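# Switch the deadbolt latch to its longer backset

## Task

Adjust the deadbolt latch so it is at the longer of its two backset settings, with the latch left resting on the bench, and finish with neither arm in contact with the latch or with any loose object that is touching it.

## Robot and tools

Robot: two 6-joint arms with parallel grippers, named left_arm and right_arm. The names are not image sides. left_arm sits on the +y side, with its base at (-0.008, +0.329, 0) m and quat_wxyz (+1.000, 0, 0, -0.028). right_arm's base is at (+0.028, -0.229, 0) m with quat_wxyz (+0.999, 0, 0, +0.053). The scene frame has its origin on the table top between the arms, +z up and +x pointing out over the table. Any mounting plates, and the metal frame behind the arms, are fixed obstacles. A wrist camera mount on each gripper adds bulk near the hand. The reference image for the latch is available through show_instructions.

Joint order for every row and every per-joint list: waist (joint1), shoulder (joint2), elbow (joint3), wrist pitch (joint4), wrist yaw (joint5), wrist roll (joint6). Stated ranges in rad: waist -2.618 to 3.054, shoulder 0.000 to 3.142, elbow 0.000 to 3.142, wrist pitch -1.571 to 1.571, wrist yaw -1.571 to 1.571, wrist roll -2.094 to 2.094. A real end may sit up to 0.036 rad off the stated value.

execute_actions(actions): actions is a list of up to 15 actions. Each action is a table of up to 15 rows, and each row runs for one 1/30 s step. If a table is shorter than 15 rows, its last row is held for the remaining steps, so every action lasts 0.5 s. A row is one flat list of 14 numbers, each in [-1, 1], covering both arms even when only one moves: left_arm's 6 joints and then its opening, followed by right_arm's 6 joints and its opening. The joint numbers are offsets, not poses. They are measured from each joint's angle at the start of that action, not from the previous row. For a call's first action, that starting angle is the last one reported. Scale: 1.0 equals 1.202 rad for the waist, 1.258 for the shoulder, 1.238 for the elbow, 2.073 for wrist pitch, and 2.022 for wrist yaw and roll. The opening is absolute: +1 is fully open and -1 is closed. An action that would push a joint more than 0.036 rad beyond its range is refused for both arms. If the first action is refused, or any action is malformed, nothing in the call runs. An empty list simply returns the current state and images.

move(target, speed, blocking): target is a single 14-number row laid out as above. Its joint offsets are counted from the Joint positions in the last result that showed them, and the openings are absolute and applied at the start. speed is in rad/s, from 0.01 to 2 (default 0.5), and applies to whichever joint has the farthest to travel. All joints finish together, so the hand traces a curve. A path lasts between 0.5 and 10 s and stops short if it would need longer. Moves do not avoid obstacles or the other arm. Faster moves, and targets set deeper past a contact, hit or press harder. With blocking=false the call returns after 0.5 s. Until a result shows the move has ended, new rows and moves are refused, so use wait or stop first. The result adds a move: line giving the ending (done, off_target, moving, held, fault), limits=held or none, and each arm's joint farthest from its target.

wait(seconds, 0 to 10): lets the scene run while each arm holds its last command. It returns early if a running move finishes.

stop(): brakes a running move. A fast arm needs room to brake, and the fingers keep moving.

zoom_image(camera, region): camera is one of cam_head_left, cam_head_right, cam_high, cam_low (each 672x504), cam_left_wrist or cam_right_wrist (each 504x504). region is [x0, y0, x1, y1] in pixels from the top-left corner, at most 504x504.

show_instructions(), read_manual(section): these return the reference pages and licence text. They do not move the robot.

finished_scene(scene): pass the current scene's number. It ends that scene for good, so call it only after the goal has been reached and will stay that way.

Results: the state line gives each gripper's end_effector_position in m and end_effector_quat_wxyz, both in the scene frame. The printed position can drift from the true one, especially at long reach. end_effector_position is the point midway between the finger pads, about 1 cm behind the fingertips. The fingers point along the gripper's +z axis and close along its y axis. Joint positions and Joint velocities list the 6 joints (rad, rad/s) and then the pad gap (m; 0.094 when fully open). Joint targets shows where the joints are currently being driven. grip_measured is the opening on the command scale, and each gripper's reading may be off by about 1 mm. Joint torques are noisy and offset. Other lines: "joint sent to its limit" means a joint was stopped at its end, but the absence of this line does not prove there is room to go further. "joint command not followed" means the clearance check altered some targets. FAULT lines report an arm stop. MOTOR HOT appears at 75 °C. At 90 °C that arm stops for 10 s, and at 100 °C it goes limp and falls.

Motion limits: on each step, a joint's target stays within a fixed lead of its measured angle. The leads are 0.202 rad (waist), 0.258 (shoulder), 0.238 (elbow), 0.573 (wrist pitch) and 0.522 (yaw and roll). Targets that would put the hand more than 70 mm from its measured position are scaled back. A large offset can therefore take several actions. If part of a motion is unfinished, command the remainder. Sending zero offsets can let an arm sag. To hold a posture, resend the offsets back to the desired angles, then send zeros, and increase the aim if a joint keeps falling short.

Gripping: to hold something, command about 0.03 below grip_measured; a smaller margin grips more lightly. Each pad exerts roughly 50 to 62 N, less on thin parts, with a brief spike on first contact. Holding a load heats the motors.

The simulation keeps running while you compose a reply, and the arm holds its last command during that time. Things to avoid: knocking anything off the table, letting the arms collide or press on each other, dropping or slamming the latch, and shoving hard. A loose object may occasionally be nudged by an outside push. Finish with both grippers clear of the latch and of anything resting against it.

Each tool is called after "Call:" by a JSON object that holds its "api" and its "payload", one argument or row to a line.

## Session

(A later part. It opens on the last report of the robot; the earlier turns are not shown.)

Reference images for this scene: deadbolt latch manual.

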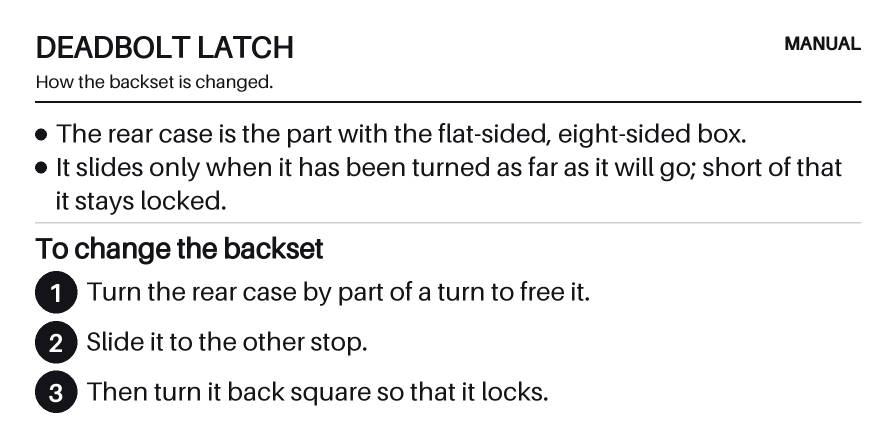

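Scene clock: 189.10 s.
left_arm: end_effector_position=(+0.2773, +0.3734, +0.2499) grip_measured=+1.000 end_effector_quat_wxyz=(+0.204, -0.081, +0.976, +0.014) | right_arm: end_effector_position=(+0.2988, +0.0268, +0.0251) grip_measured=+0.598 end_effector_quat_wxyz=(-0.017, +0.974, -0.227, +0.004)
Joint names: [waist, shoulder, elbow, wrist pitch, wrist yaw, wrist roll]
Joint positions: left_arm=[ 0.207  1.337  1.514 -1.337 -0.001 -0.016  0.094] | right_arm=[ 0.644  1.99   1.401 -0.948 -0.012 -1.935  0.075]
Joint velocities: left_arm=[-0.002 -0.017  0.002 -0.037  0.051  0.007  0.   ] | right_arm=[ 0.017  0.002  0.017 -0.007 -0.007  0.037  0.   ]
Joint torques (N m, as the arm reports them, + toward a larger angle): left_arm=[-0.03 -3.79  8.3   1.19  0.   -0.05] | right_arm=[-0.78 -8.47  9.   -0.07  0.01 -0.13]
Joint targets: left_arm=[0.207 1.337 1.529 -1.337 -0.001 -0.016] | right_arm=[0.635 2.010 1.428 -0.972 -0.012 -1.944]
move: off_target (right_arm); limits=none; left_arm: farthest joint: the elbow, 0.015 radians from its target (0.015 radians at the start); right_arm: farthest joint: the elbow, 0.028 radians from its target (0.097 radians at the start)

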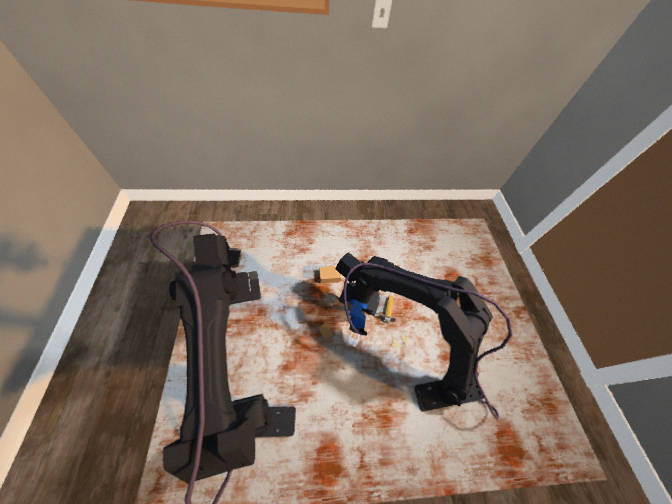

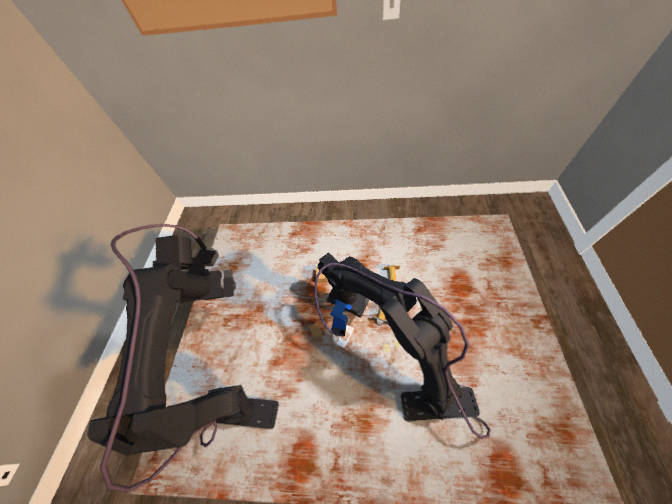

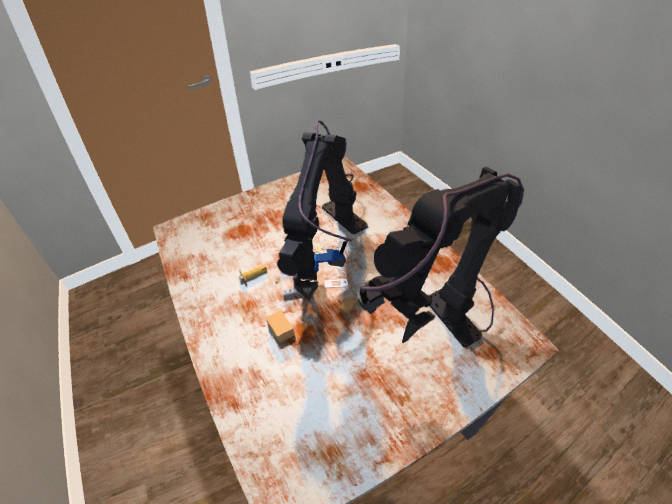

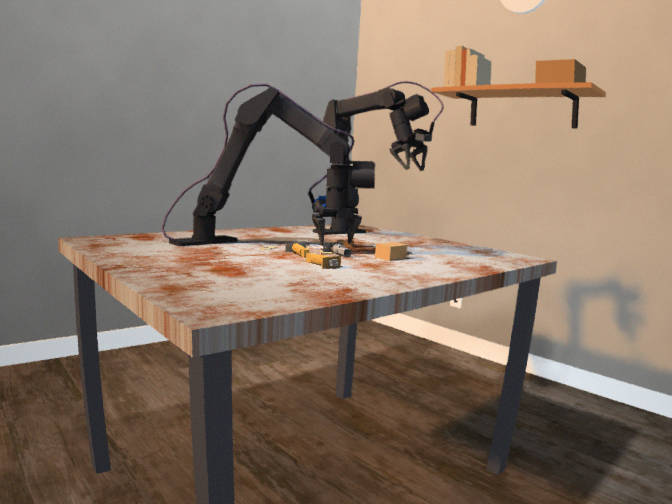

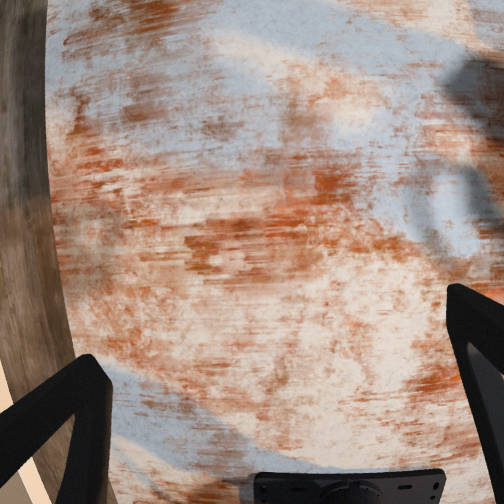

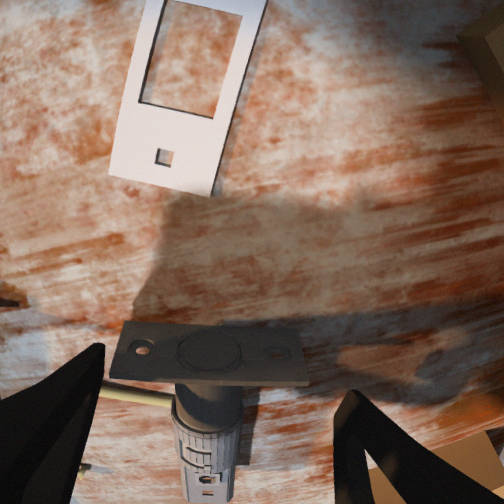

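Call:
{"api": "execute_actions", "payload": {
  "actions": [
    [[0,0,0.012,0,0,0,1, -0.012,-0.022,-0.03,0.003,0,-0.05,0.6]],
    [[0,0,0,0,0,0,1, 0,0,0,0,0,0,0.6]],
    [[0,0,0,0,0,0,1, 0,0.006,-0.03,0.016,0,0,0.6]],
    [[0,0,0,0,0,0,1, 0,0,0,0,0,0,0.6]]
  ]
}}

Scene clock: 199.67 s.
left_arm: end_effector_position=(+0.2773, +0.3734, +0.2499) grip_measured=+1.000 end_effector_quat_wxyz=(+0.204, -0.081, +0.976, +0.014) | right_arm: end_effector_position=(+0.3022, +0.0300, +0.0229) grip_measured=+0.598 end_effector_quat_wxyz=(-0.026, +0.983, -0.184, +0.012)
Joint names: [waist, shoulder, elbow, wrist pitch, wrist yaw, wrist roll]
Joint positions: left_arm=[ 0.207  1.337  1.514 -1.337 -0.001 -0.016  0.094] | right_arm=[ 0.644  1.99   1.391 -0.915 -0.012 -2.022  0.075]
Joint velocities: left_arm=[ 0.012 -0.017  0.007 -0.022  0.022 -0.037  0.   ] | right_arm=[-0.012 -0.007  0.002  0.081 -0.007 -0.066  0.   ]
Joint torques (N m, as the arm reports them, + toward a larger angle): left_arm=[-0.04 -3.76  7.05  1.21 -0.01 -0.03] | right_arm=[-0.11 -9.74  6.84  0.25 -0.02  0.02]
Joint targets: left_arm=[0.207 1.337 1.514 -1.337 -0.001 -0.016] | right_arm=[0.644 1.990 1.391 -0.915 -0.012 -2.022]

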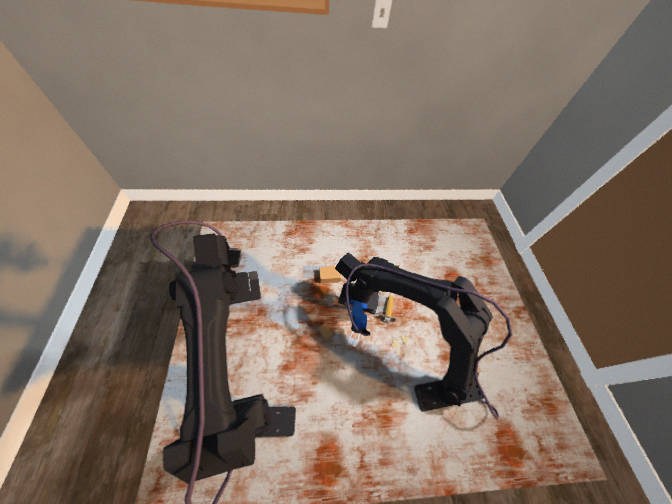

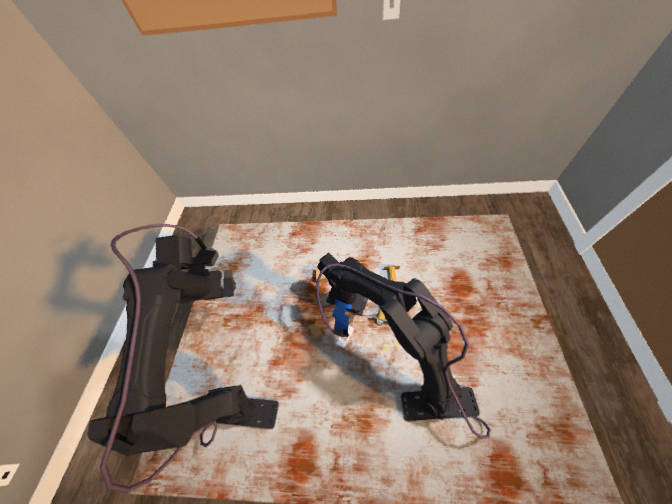

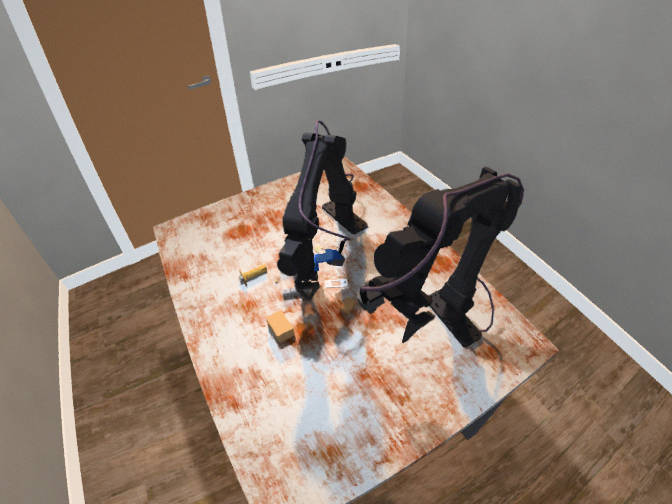

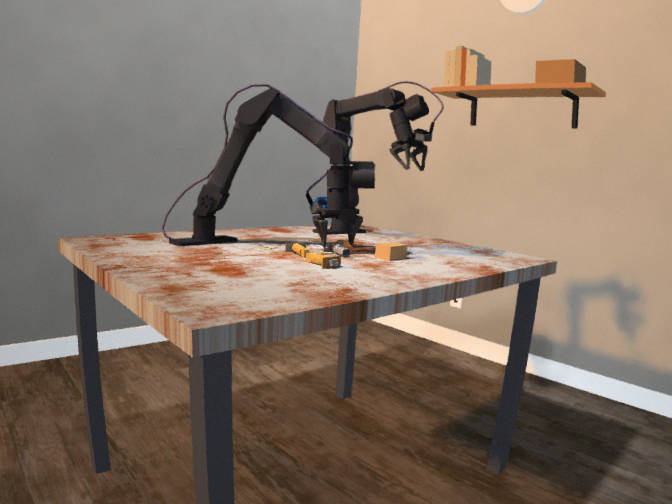

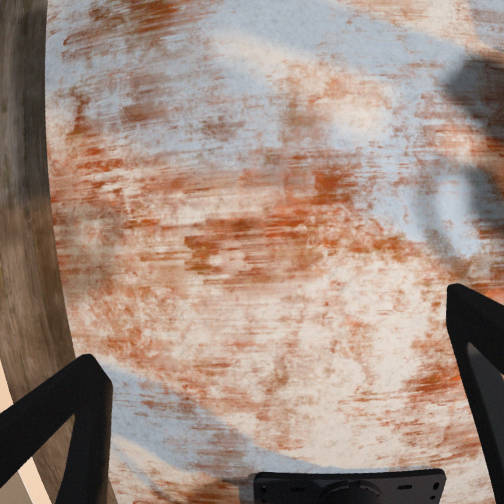

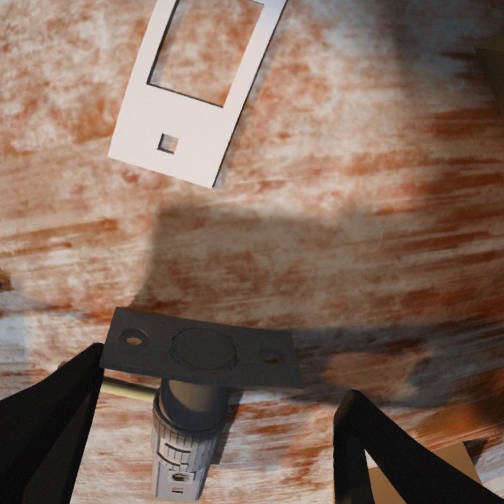

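Call:
{"api": "move", "payload": {
  "target": [0,0,0.012,0,0,0,1, -0.018,-0.033,-0.045,0.004,0,0,0.6],
  "speed": 0.2
}}

Scene clock: 207.50 s.
left_arm: end_effector_position=(+0.2773, +0.3734, +0.2499) grip_measured=+1.000 end_effector_quat_wxyz=(+0.204, -0.081, +0.976, +0.014) | right_arm: end_effector_position=(+0.3016, +0.0228, +0.0243) grip_measured=+0.598 end_effector_quat_wxyz=(-0.027, +0.981, -0.190, +0.013)
Joint names: [waist, shoulder, elbow, wrist pitch, wrist yaw, wrist roll]
Joint positions: left_arm=[ 0.207  1.337  1.514 -1.337 -0.001 -0.016  0.094] | right_arm=[ 0.631  1.967  1.363 -0.908 -0.012 -2.022  0.075]
Joint velocities: left_arm=[ 0.002 -0.007  0.002  0.037  0.007  0.051  0.   ] | right_arm=[-0.012 -0.007  0.007 -0.022  0.051  0.037  0.   ]
Joint torques (N m, as the arm reports them, + toward a larger angle): left_arm=[-0.02 -3.75  8.27  1.19 -0.01 -0.04] | right_arm=[ -0.54 -10.9    4.53   0.3    0.    -0.03]
Joint targets: left_arm=[0.207 1.337 1.529 -1.337 -0.001 -0.016] | right_arm=[0.622 1.949 1.335 -0.907 -0.012 -2.022]
move: off_target (right_arm); limits=none; left_arm: farthest joint: the elbow, 0.015 radians from its target (0.015 radians at the start); right_arm: farthest joint: the elbow, 0.027 radians from its target (0.055 radians at the start)

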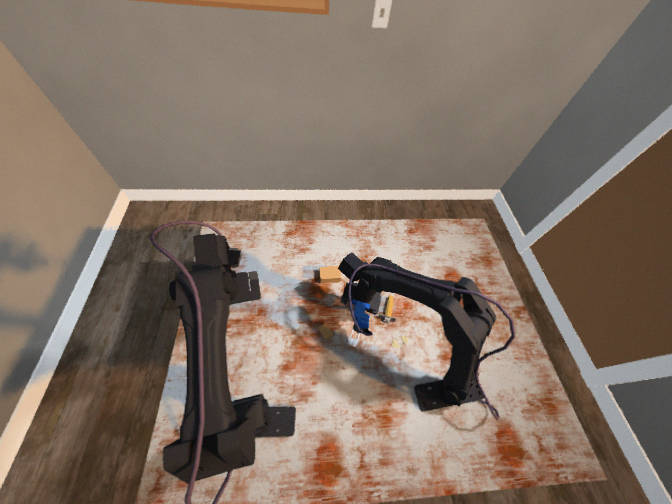

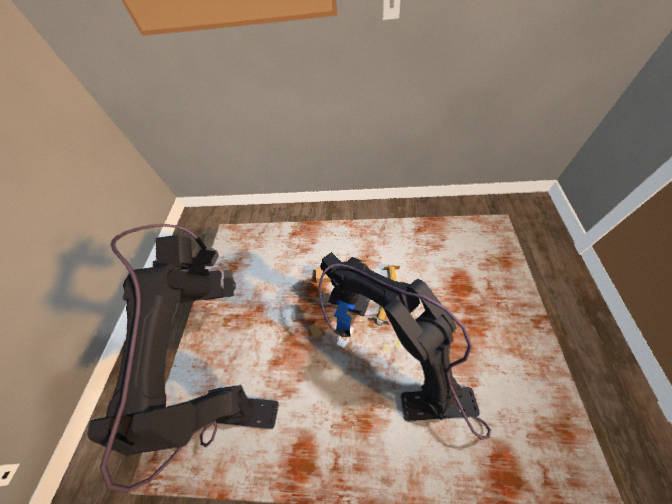

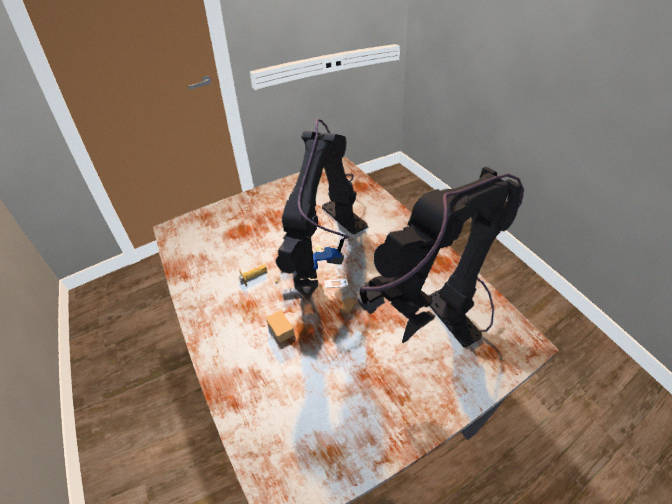

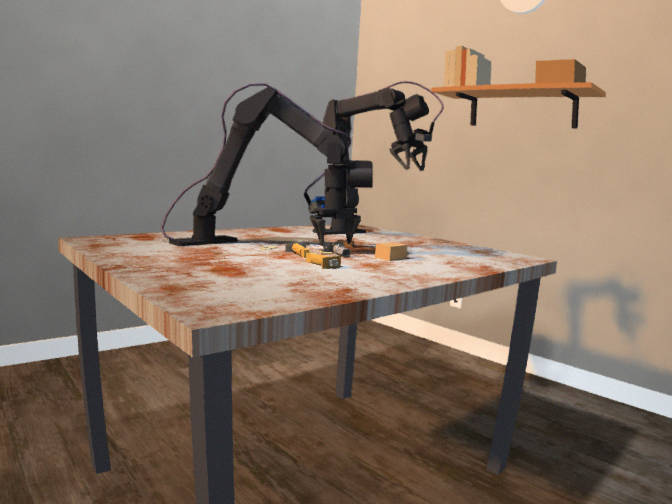

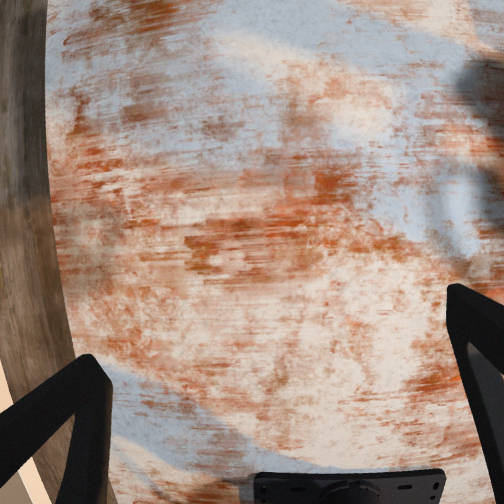

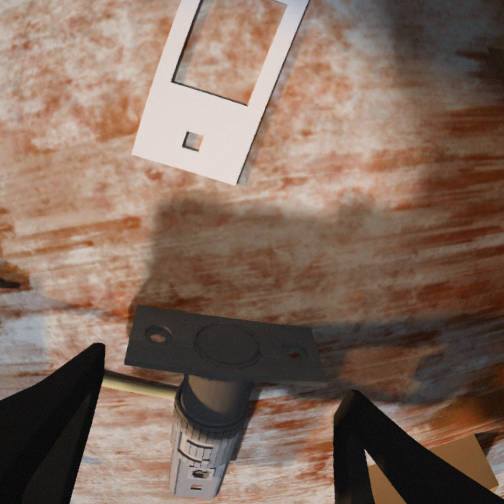

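Centred. Descend about 10 mm.

Call:
{"api": "move", "payload": {
  "target": [0,0,0.012,0,0,0,1, -0.007,0.008,-0.048,0.018,0,0,0.6],
  "speed": 0.2
}}

Scene clock: 211.67 s.
left_arm: end_effector_position=(+0.2773, +0.3734, +0.2499) grip_measured=+1.000 end_effector_quat_wxyz=(+0.204, -0.081, +0.976, +0.014) | right_arm: end_effector_position=(+0.2994, +0.0208, +0.0162) grip_measured=+0.598 end_effector_quat_wxyz=(-0.027, +0.981, -0.190, +0.013)
Joint names: [waist, shoulder, elbow, wrist pitch, wrist yaw, wrist roll]
Joint positions: left_arm=[ 0.207  1.337  1.514 -1.337 -0.001 -0.016  0.094] | right_arm=[ 0.631  1.967  1.328 -0.872 -0.012 -2.022  0.075]
Joint velocities: left_arm=[ 0.002 -0.007  0.002  0.022  0.066 -0.007  0.   ] | right_arm=[-0.017  0.007 -0.002 -0.051 -0.037 -0.066  0.002]
Joint torques (N m, as the arm reports them, + toward a larger angle): left_arm=[ 0.   -3.78  8.27  1.2  -0.02 -0.04] | right_arm=[-0.68 -8.8   4.85  0.32  0.05  0.01]
Joint targets: left_arm=[0.207 1.337 1.529 -1.337 -0.001 -0.016] | right_arm=[0.623 1.977 1.303 -0.871 -0.012 -2.022]
move: off_target (right_arm); limits=none; left_arm: farthest joint: the elbow, 0.015 radians from its target (0.015 radians at the start); right_arm: farthest joint: the elbow, 0.024 radians from its target (0.059 radians at the start)

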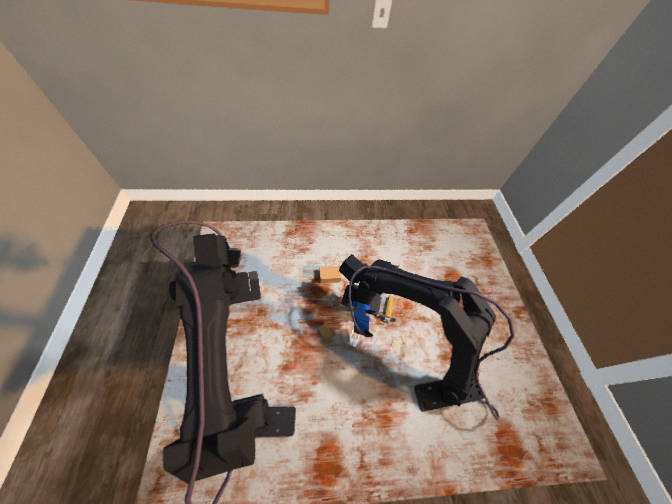

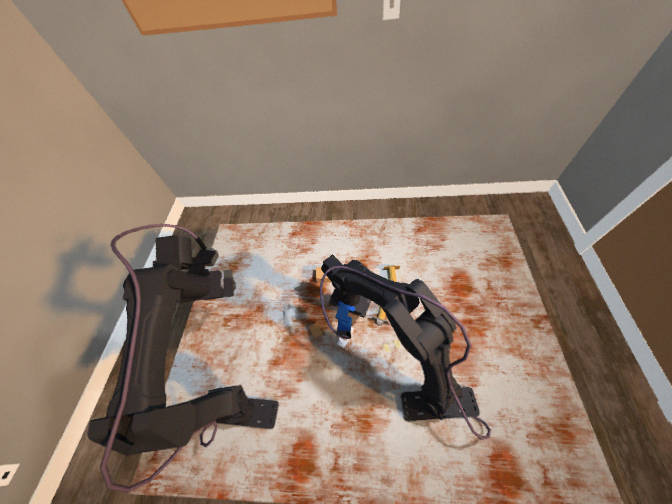

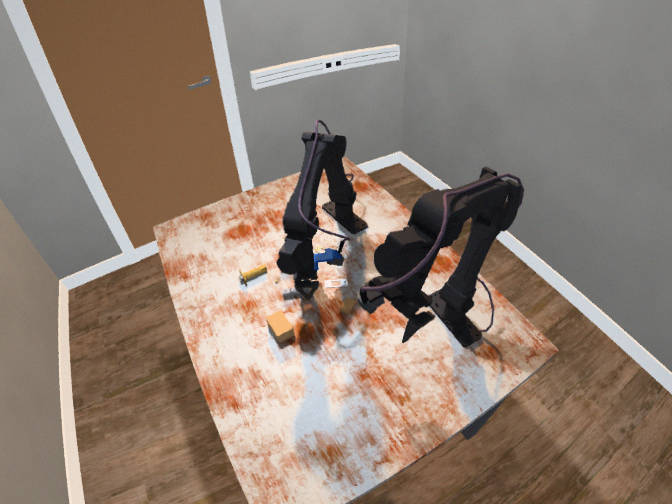

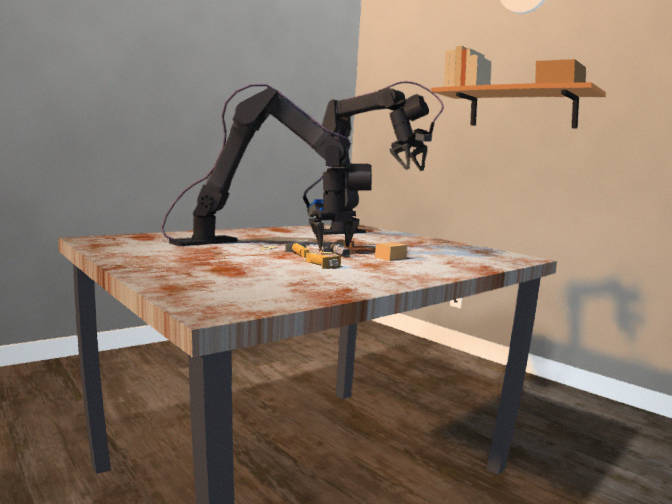

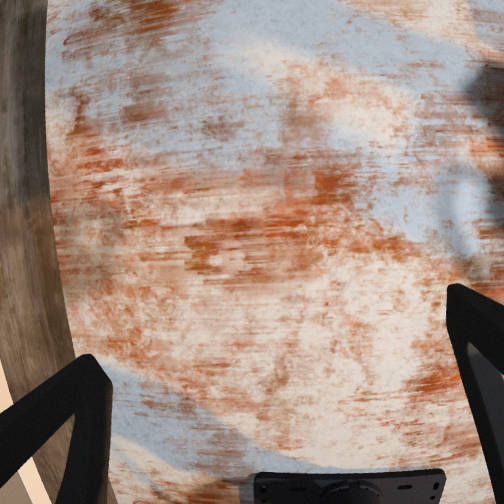

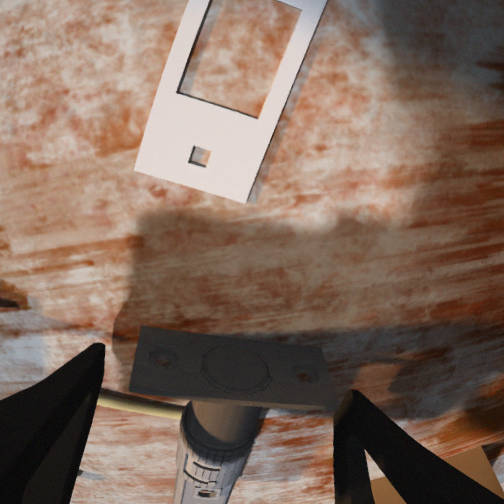

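Close.

Call:
{"api": "move", "payload": {
  "target": [0,0,0.012,0,0,0,1, 0,0.008,-0.02,0,0,0,0.0],
  "speed": 0.2
}}

Scene clock: 246.10 s.
left_arm: end_effector_position=(+0.2773, +0.3734, +0.2499) grip_measured=+1.000 end_effector_quat_wxyz=(+0.204, -0.081, +0.976, +0.014) | right_arm: end_effector_position=(+0.2996, +0.0209, +0.0162) grip_measured=+0.177 end_effector_quat_wxyz=(-0.028, +0.981, -0.190, +0.013)
Joint names: [waist, shoulder, elbow, wrist pitch, wrist yaw, wrist roll]
Joint positions: left_arm=[ 0.207  1.337  1.514 -1.337 -0.001 -0.016  0.094] | right_arm=[ 0.631  1.967  1.328 -0.871 -0.012 -2.022  0.055]
Joint velocities: left_arm=[-0.012 -0.002  0.012  0.037 -0.007 -0.051  0.   ] | right_arm=[-0.017 -0.012 -0.012 -0.037 -0.022  0.022  0.   ]
Joint torques (N m, as the arm reports them, + toward a larger angle): left_arm=[-0.02 -3.77  8.26  1.2  -0.03 -0.04] | right_arm=[-0.06 -8.88  4.8   0.25 -0.01  0.02]
Joint targets: left_arm=[0.207 1.337 1.529 -1.337 -0.001 -0.016] | right_arm=[0.631 1.977 1.303 -0.872 -0.012 -2.022]
move: off_target (right_arm); limits=none; left_arm: farthest joint: the elbow, 0.015 radians from its target (0.015 radians at the start); right_arm: farthest joint: the elbow, 0.025 radians from its target (0.025 radians at the start)

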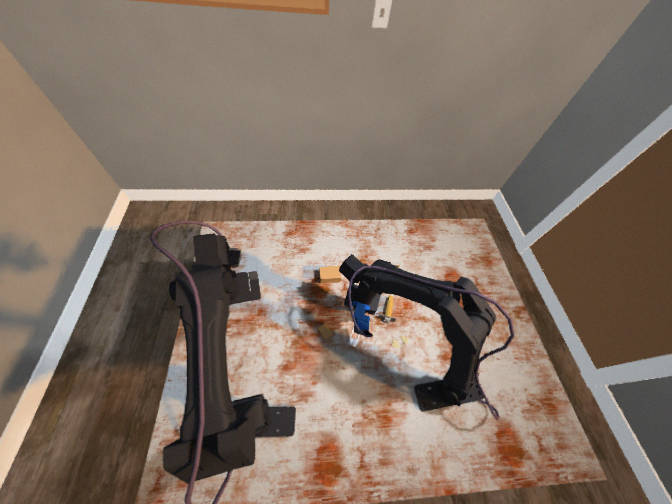

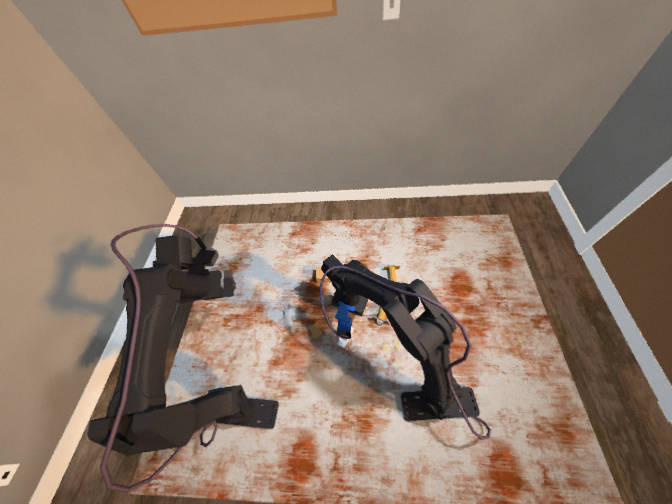

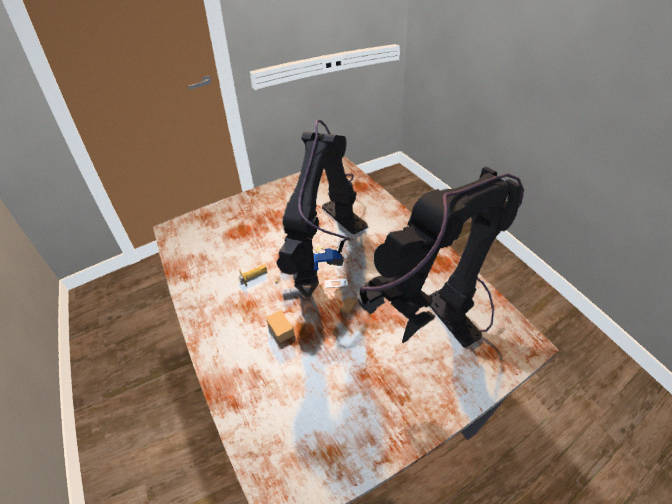

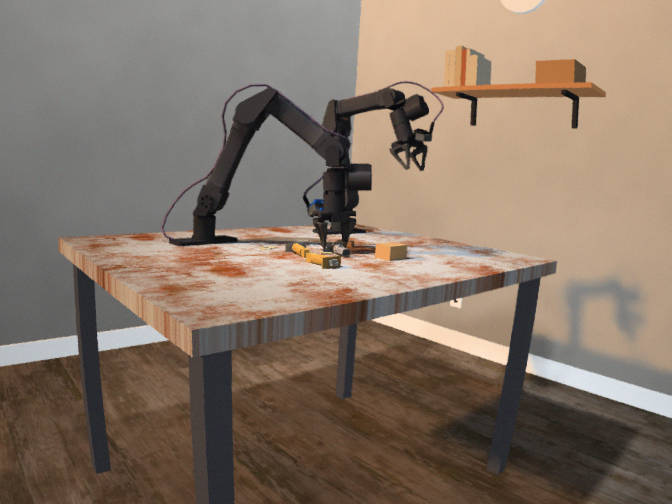

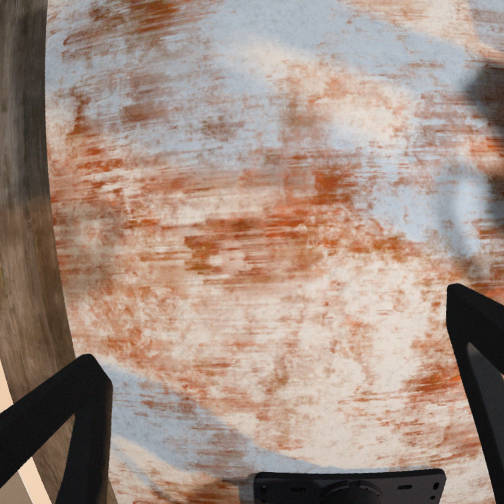

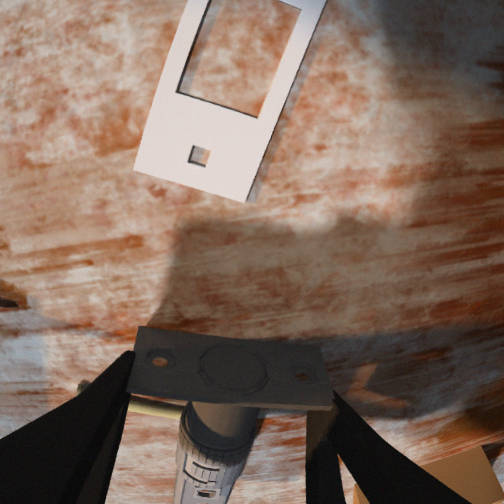

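Call:
{"api": "move", "payload": {
  "target": [0,0,0.012,0,0,0,1, 0,-0.1,0.14,-0.14,0,0,-0.3],
  "speed": 0.4
}}

Call:
{"api": "execute_actions", "payload": {
  "actions": []
}}

Scene clock: 253.70 s.
left_arm: end_effector_position=(+0.2773, +0.3734, +0.2499) grip_measured=+1.000 end_effector_quat_wxyz=(+0.204, -0.081, +0.976, +0.014) | right_arm: end_effector_position=(+0.2893, +0.0117, +0.0869) grip_measured=+0.177 end_effector_quat_wxyz=(-0.022, +0.981, -0.190, +0.009)
Joint names: [waist, shoulder, elbow, wrist pitch, wrist yaw, wrist roll]
Joint positions: left_arm=[ 0.207  1.337  1.514 -1.337 -0.001 -0.016  0.094] | right_arm=[ 0.631  1.858  1.472 -1.139 -0.012 -2.022  0.055]
Joint velocities: left_arm=[-0.002 -0.022 -0.002 -0.037  0.007  0.037  0.   ] | right_arm=[-0.012 -0.002  0.017 -0.037 -0.007 -0.051 -0.001]
Joint torques (N m, as the arm reports them, + toward a larger angle): left_arm=[-0.01 -3.74  8.28  1.21 -0.02 -0.04] | right_arm=[ -0.05 -10.01   9.49  -0.01   0.    -0.02]
Joint targets: left_arm=[0.207 1.337 1.529 -1.337 -0.001 -0.016] | right_arm=[0.631 1.841 1.501 -1.161 -0.012 -2.022]
move: off_target (right_arm); limits=none; left_arm: farthest joint: the elbow, 0.015 radians from its target (0.015 radians at the start); right_arm: farthest joint: the elbow, 0.030 radians from its target (0.173 radians at the start)

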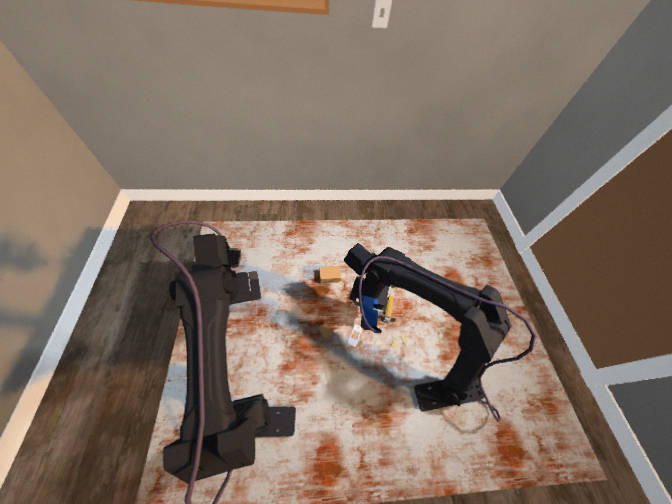

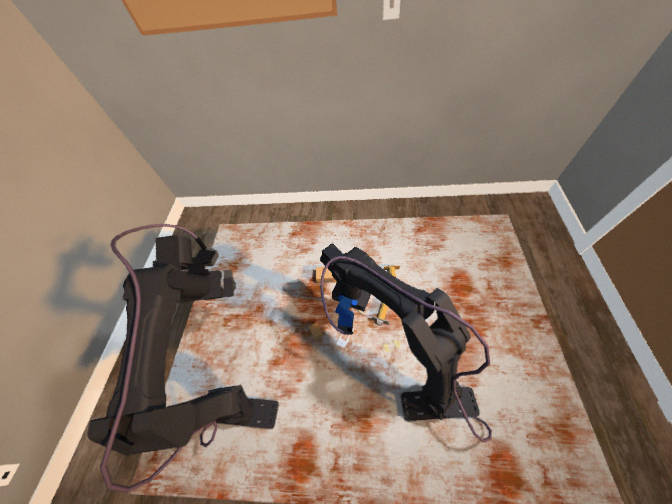

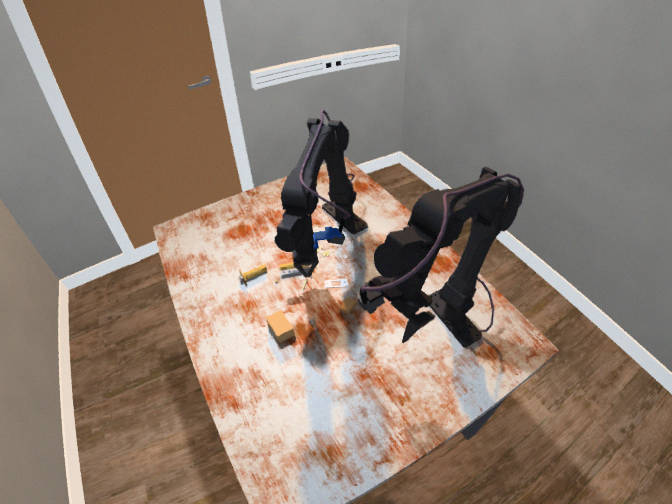

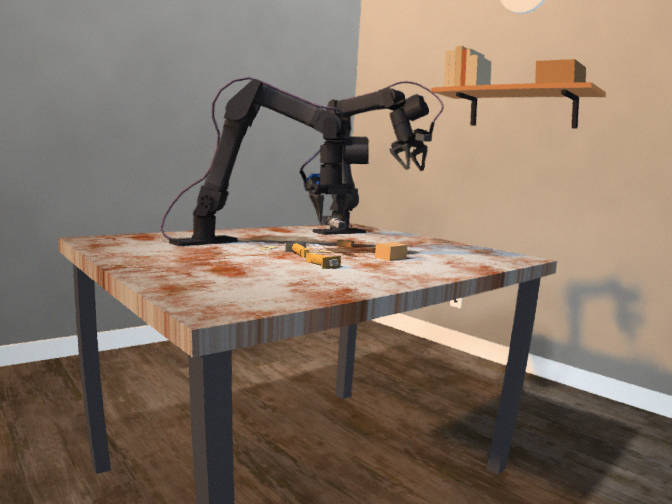

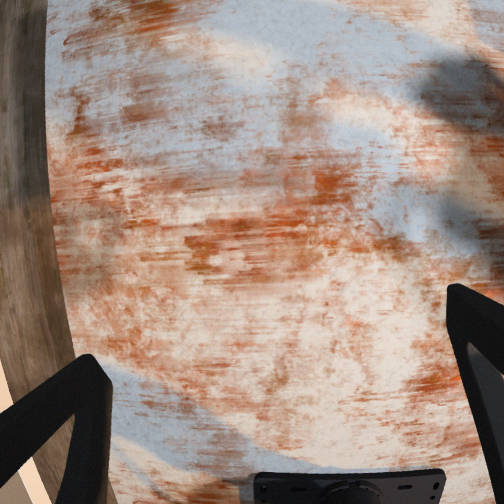

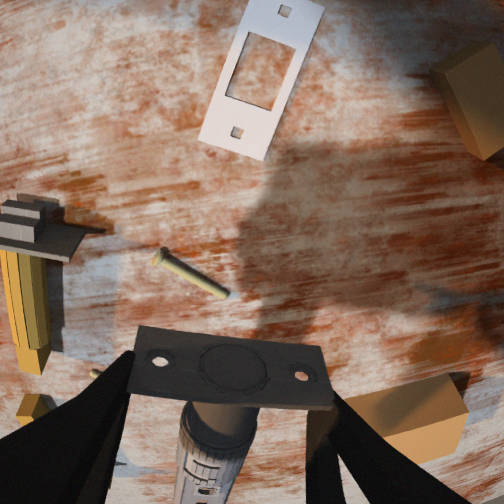

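Scene clock: 253.70 s.
left_arm: end_effector_position=(+0.2773, +0.3734, +0.2499) grip_measured=+1.000 end_effector_quat_wxyz=(+0.204, -0.081, +0.976, +0.014) | right_arm: end_effector_position=(+0.2893, +0.0117, +0.0869) grip_measured=+0.177 end_effector_quat_wxyz=(-0.022, +0.981, -0.190, +0.009)
Joint names: [waist, shoulder, elbow, wrist pitch, wrist yaw, wrist roll]
Joint positions: left_arm=[ 0.207  1.337  1.514 -1.337 -0.001 -0.016  0.094] | right_arm=[ 0.631  1.858  1.472 -1.139 -0.012 -2.022  0.055]
Joint velocities: left_arm=[-0.002 -0.022 -0.002 -0.037  0.007  0.037  0.   ] | right_arm=[-0.012 -0.002  0.017 -0.037 -0.007 -0.051 -0.001]
Joint torques (N m, as the arm reports them, + toward a larger angle): left_arm=[-0.01 -3.74  8.28  1.21 -0.02 -0.04] | right_arm=[ -0.05 -10.01   9.49  -0.01   0.    -0.02]
Joint targets: left_arm=[0.207 1.337 1.529 -1.337 -0.001 -0.016] | right_arm=[0.631 1.841 1.501 -1.161 -0.012 -2.022]

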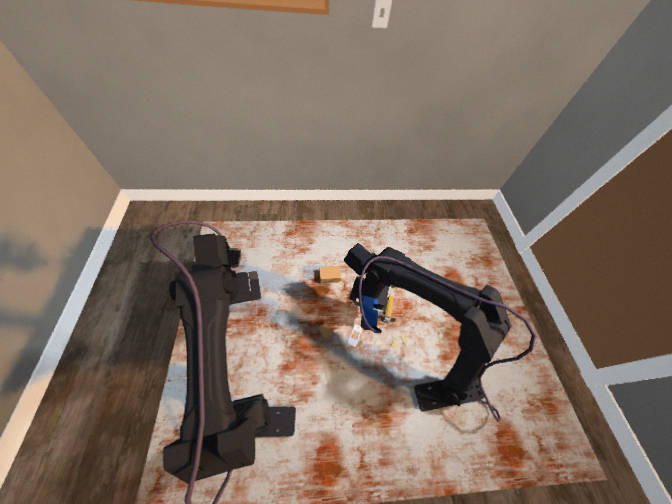

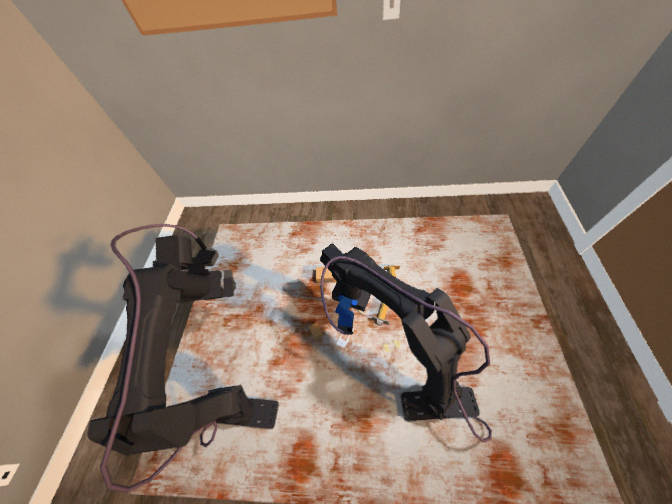

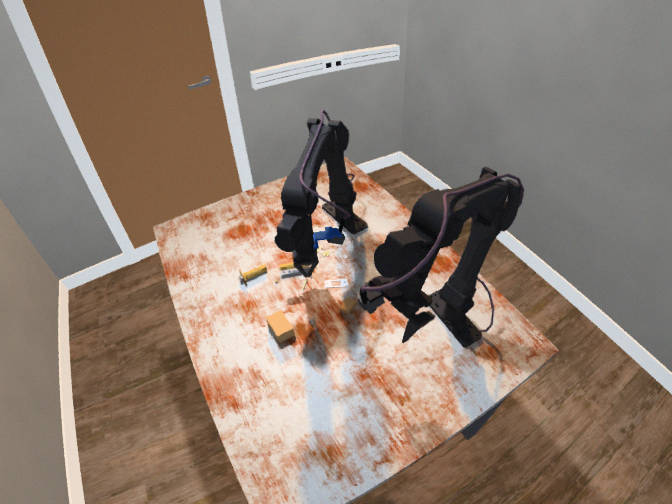

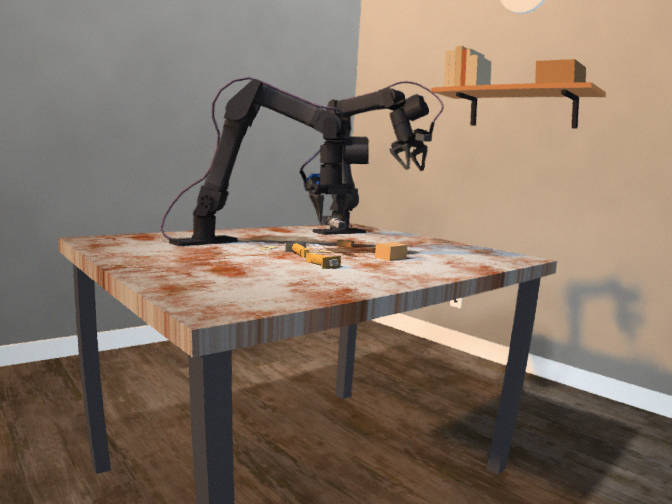

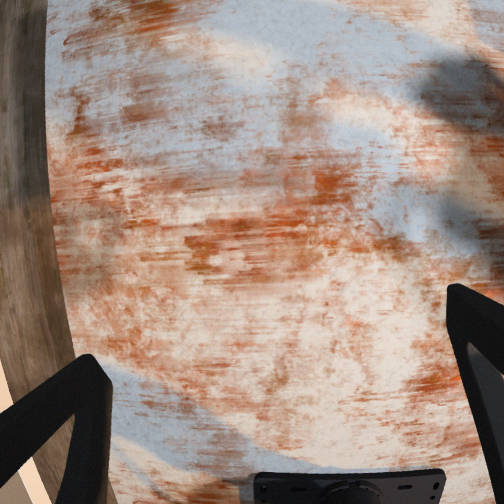

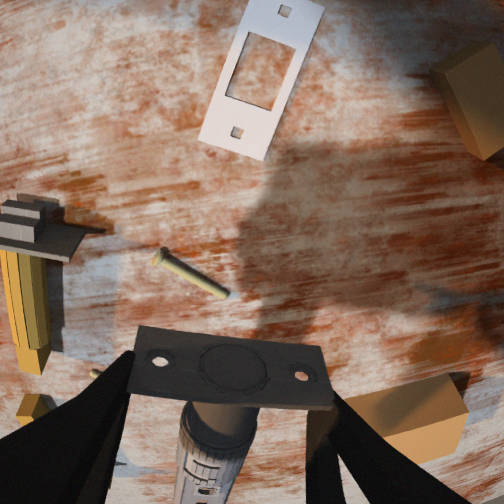

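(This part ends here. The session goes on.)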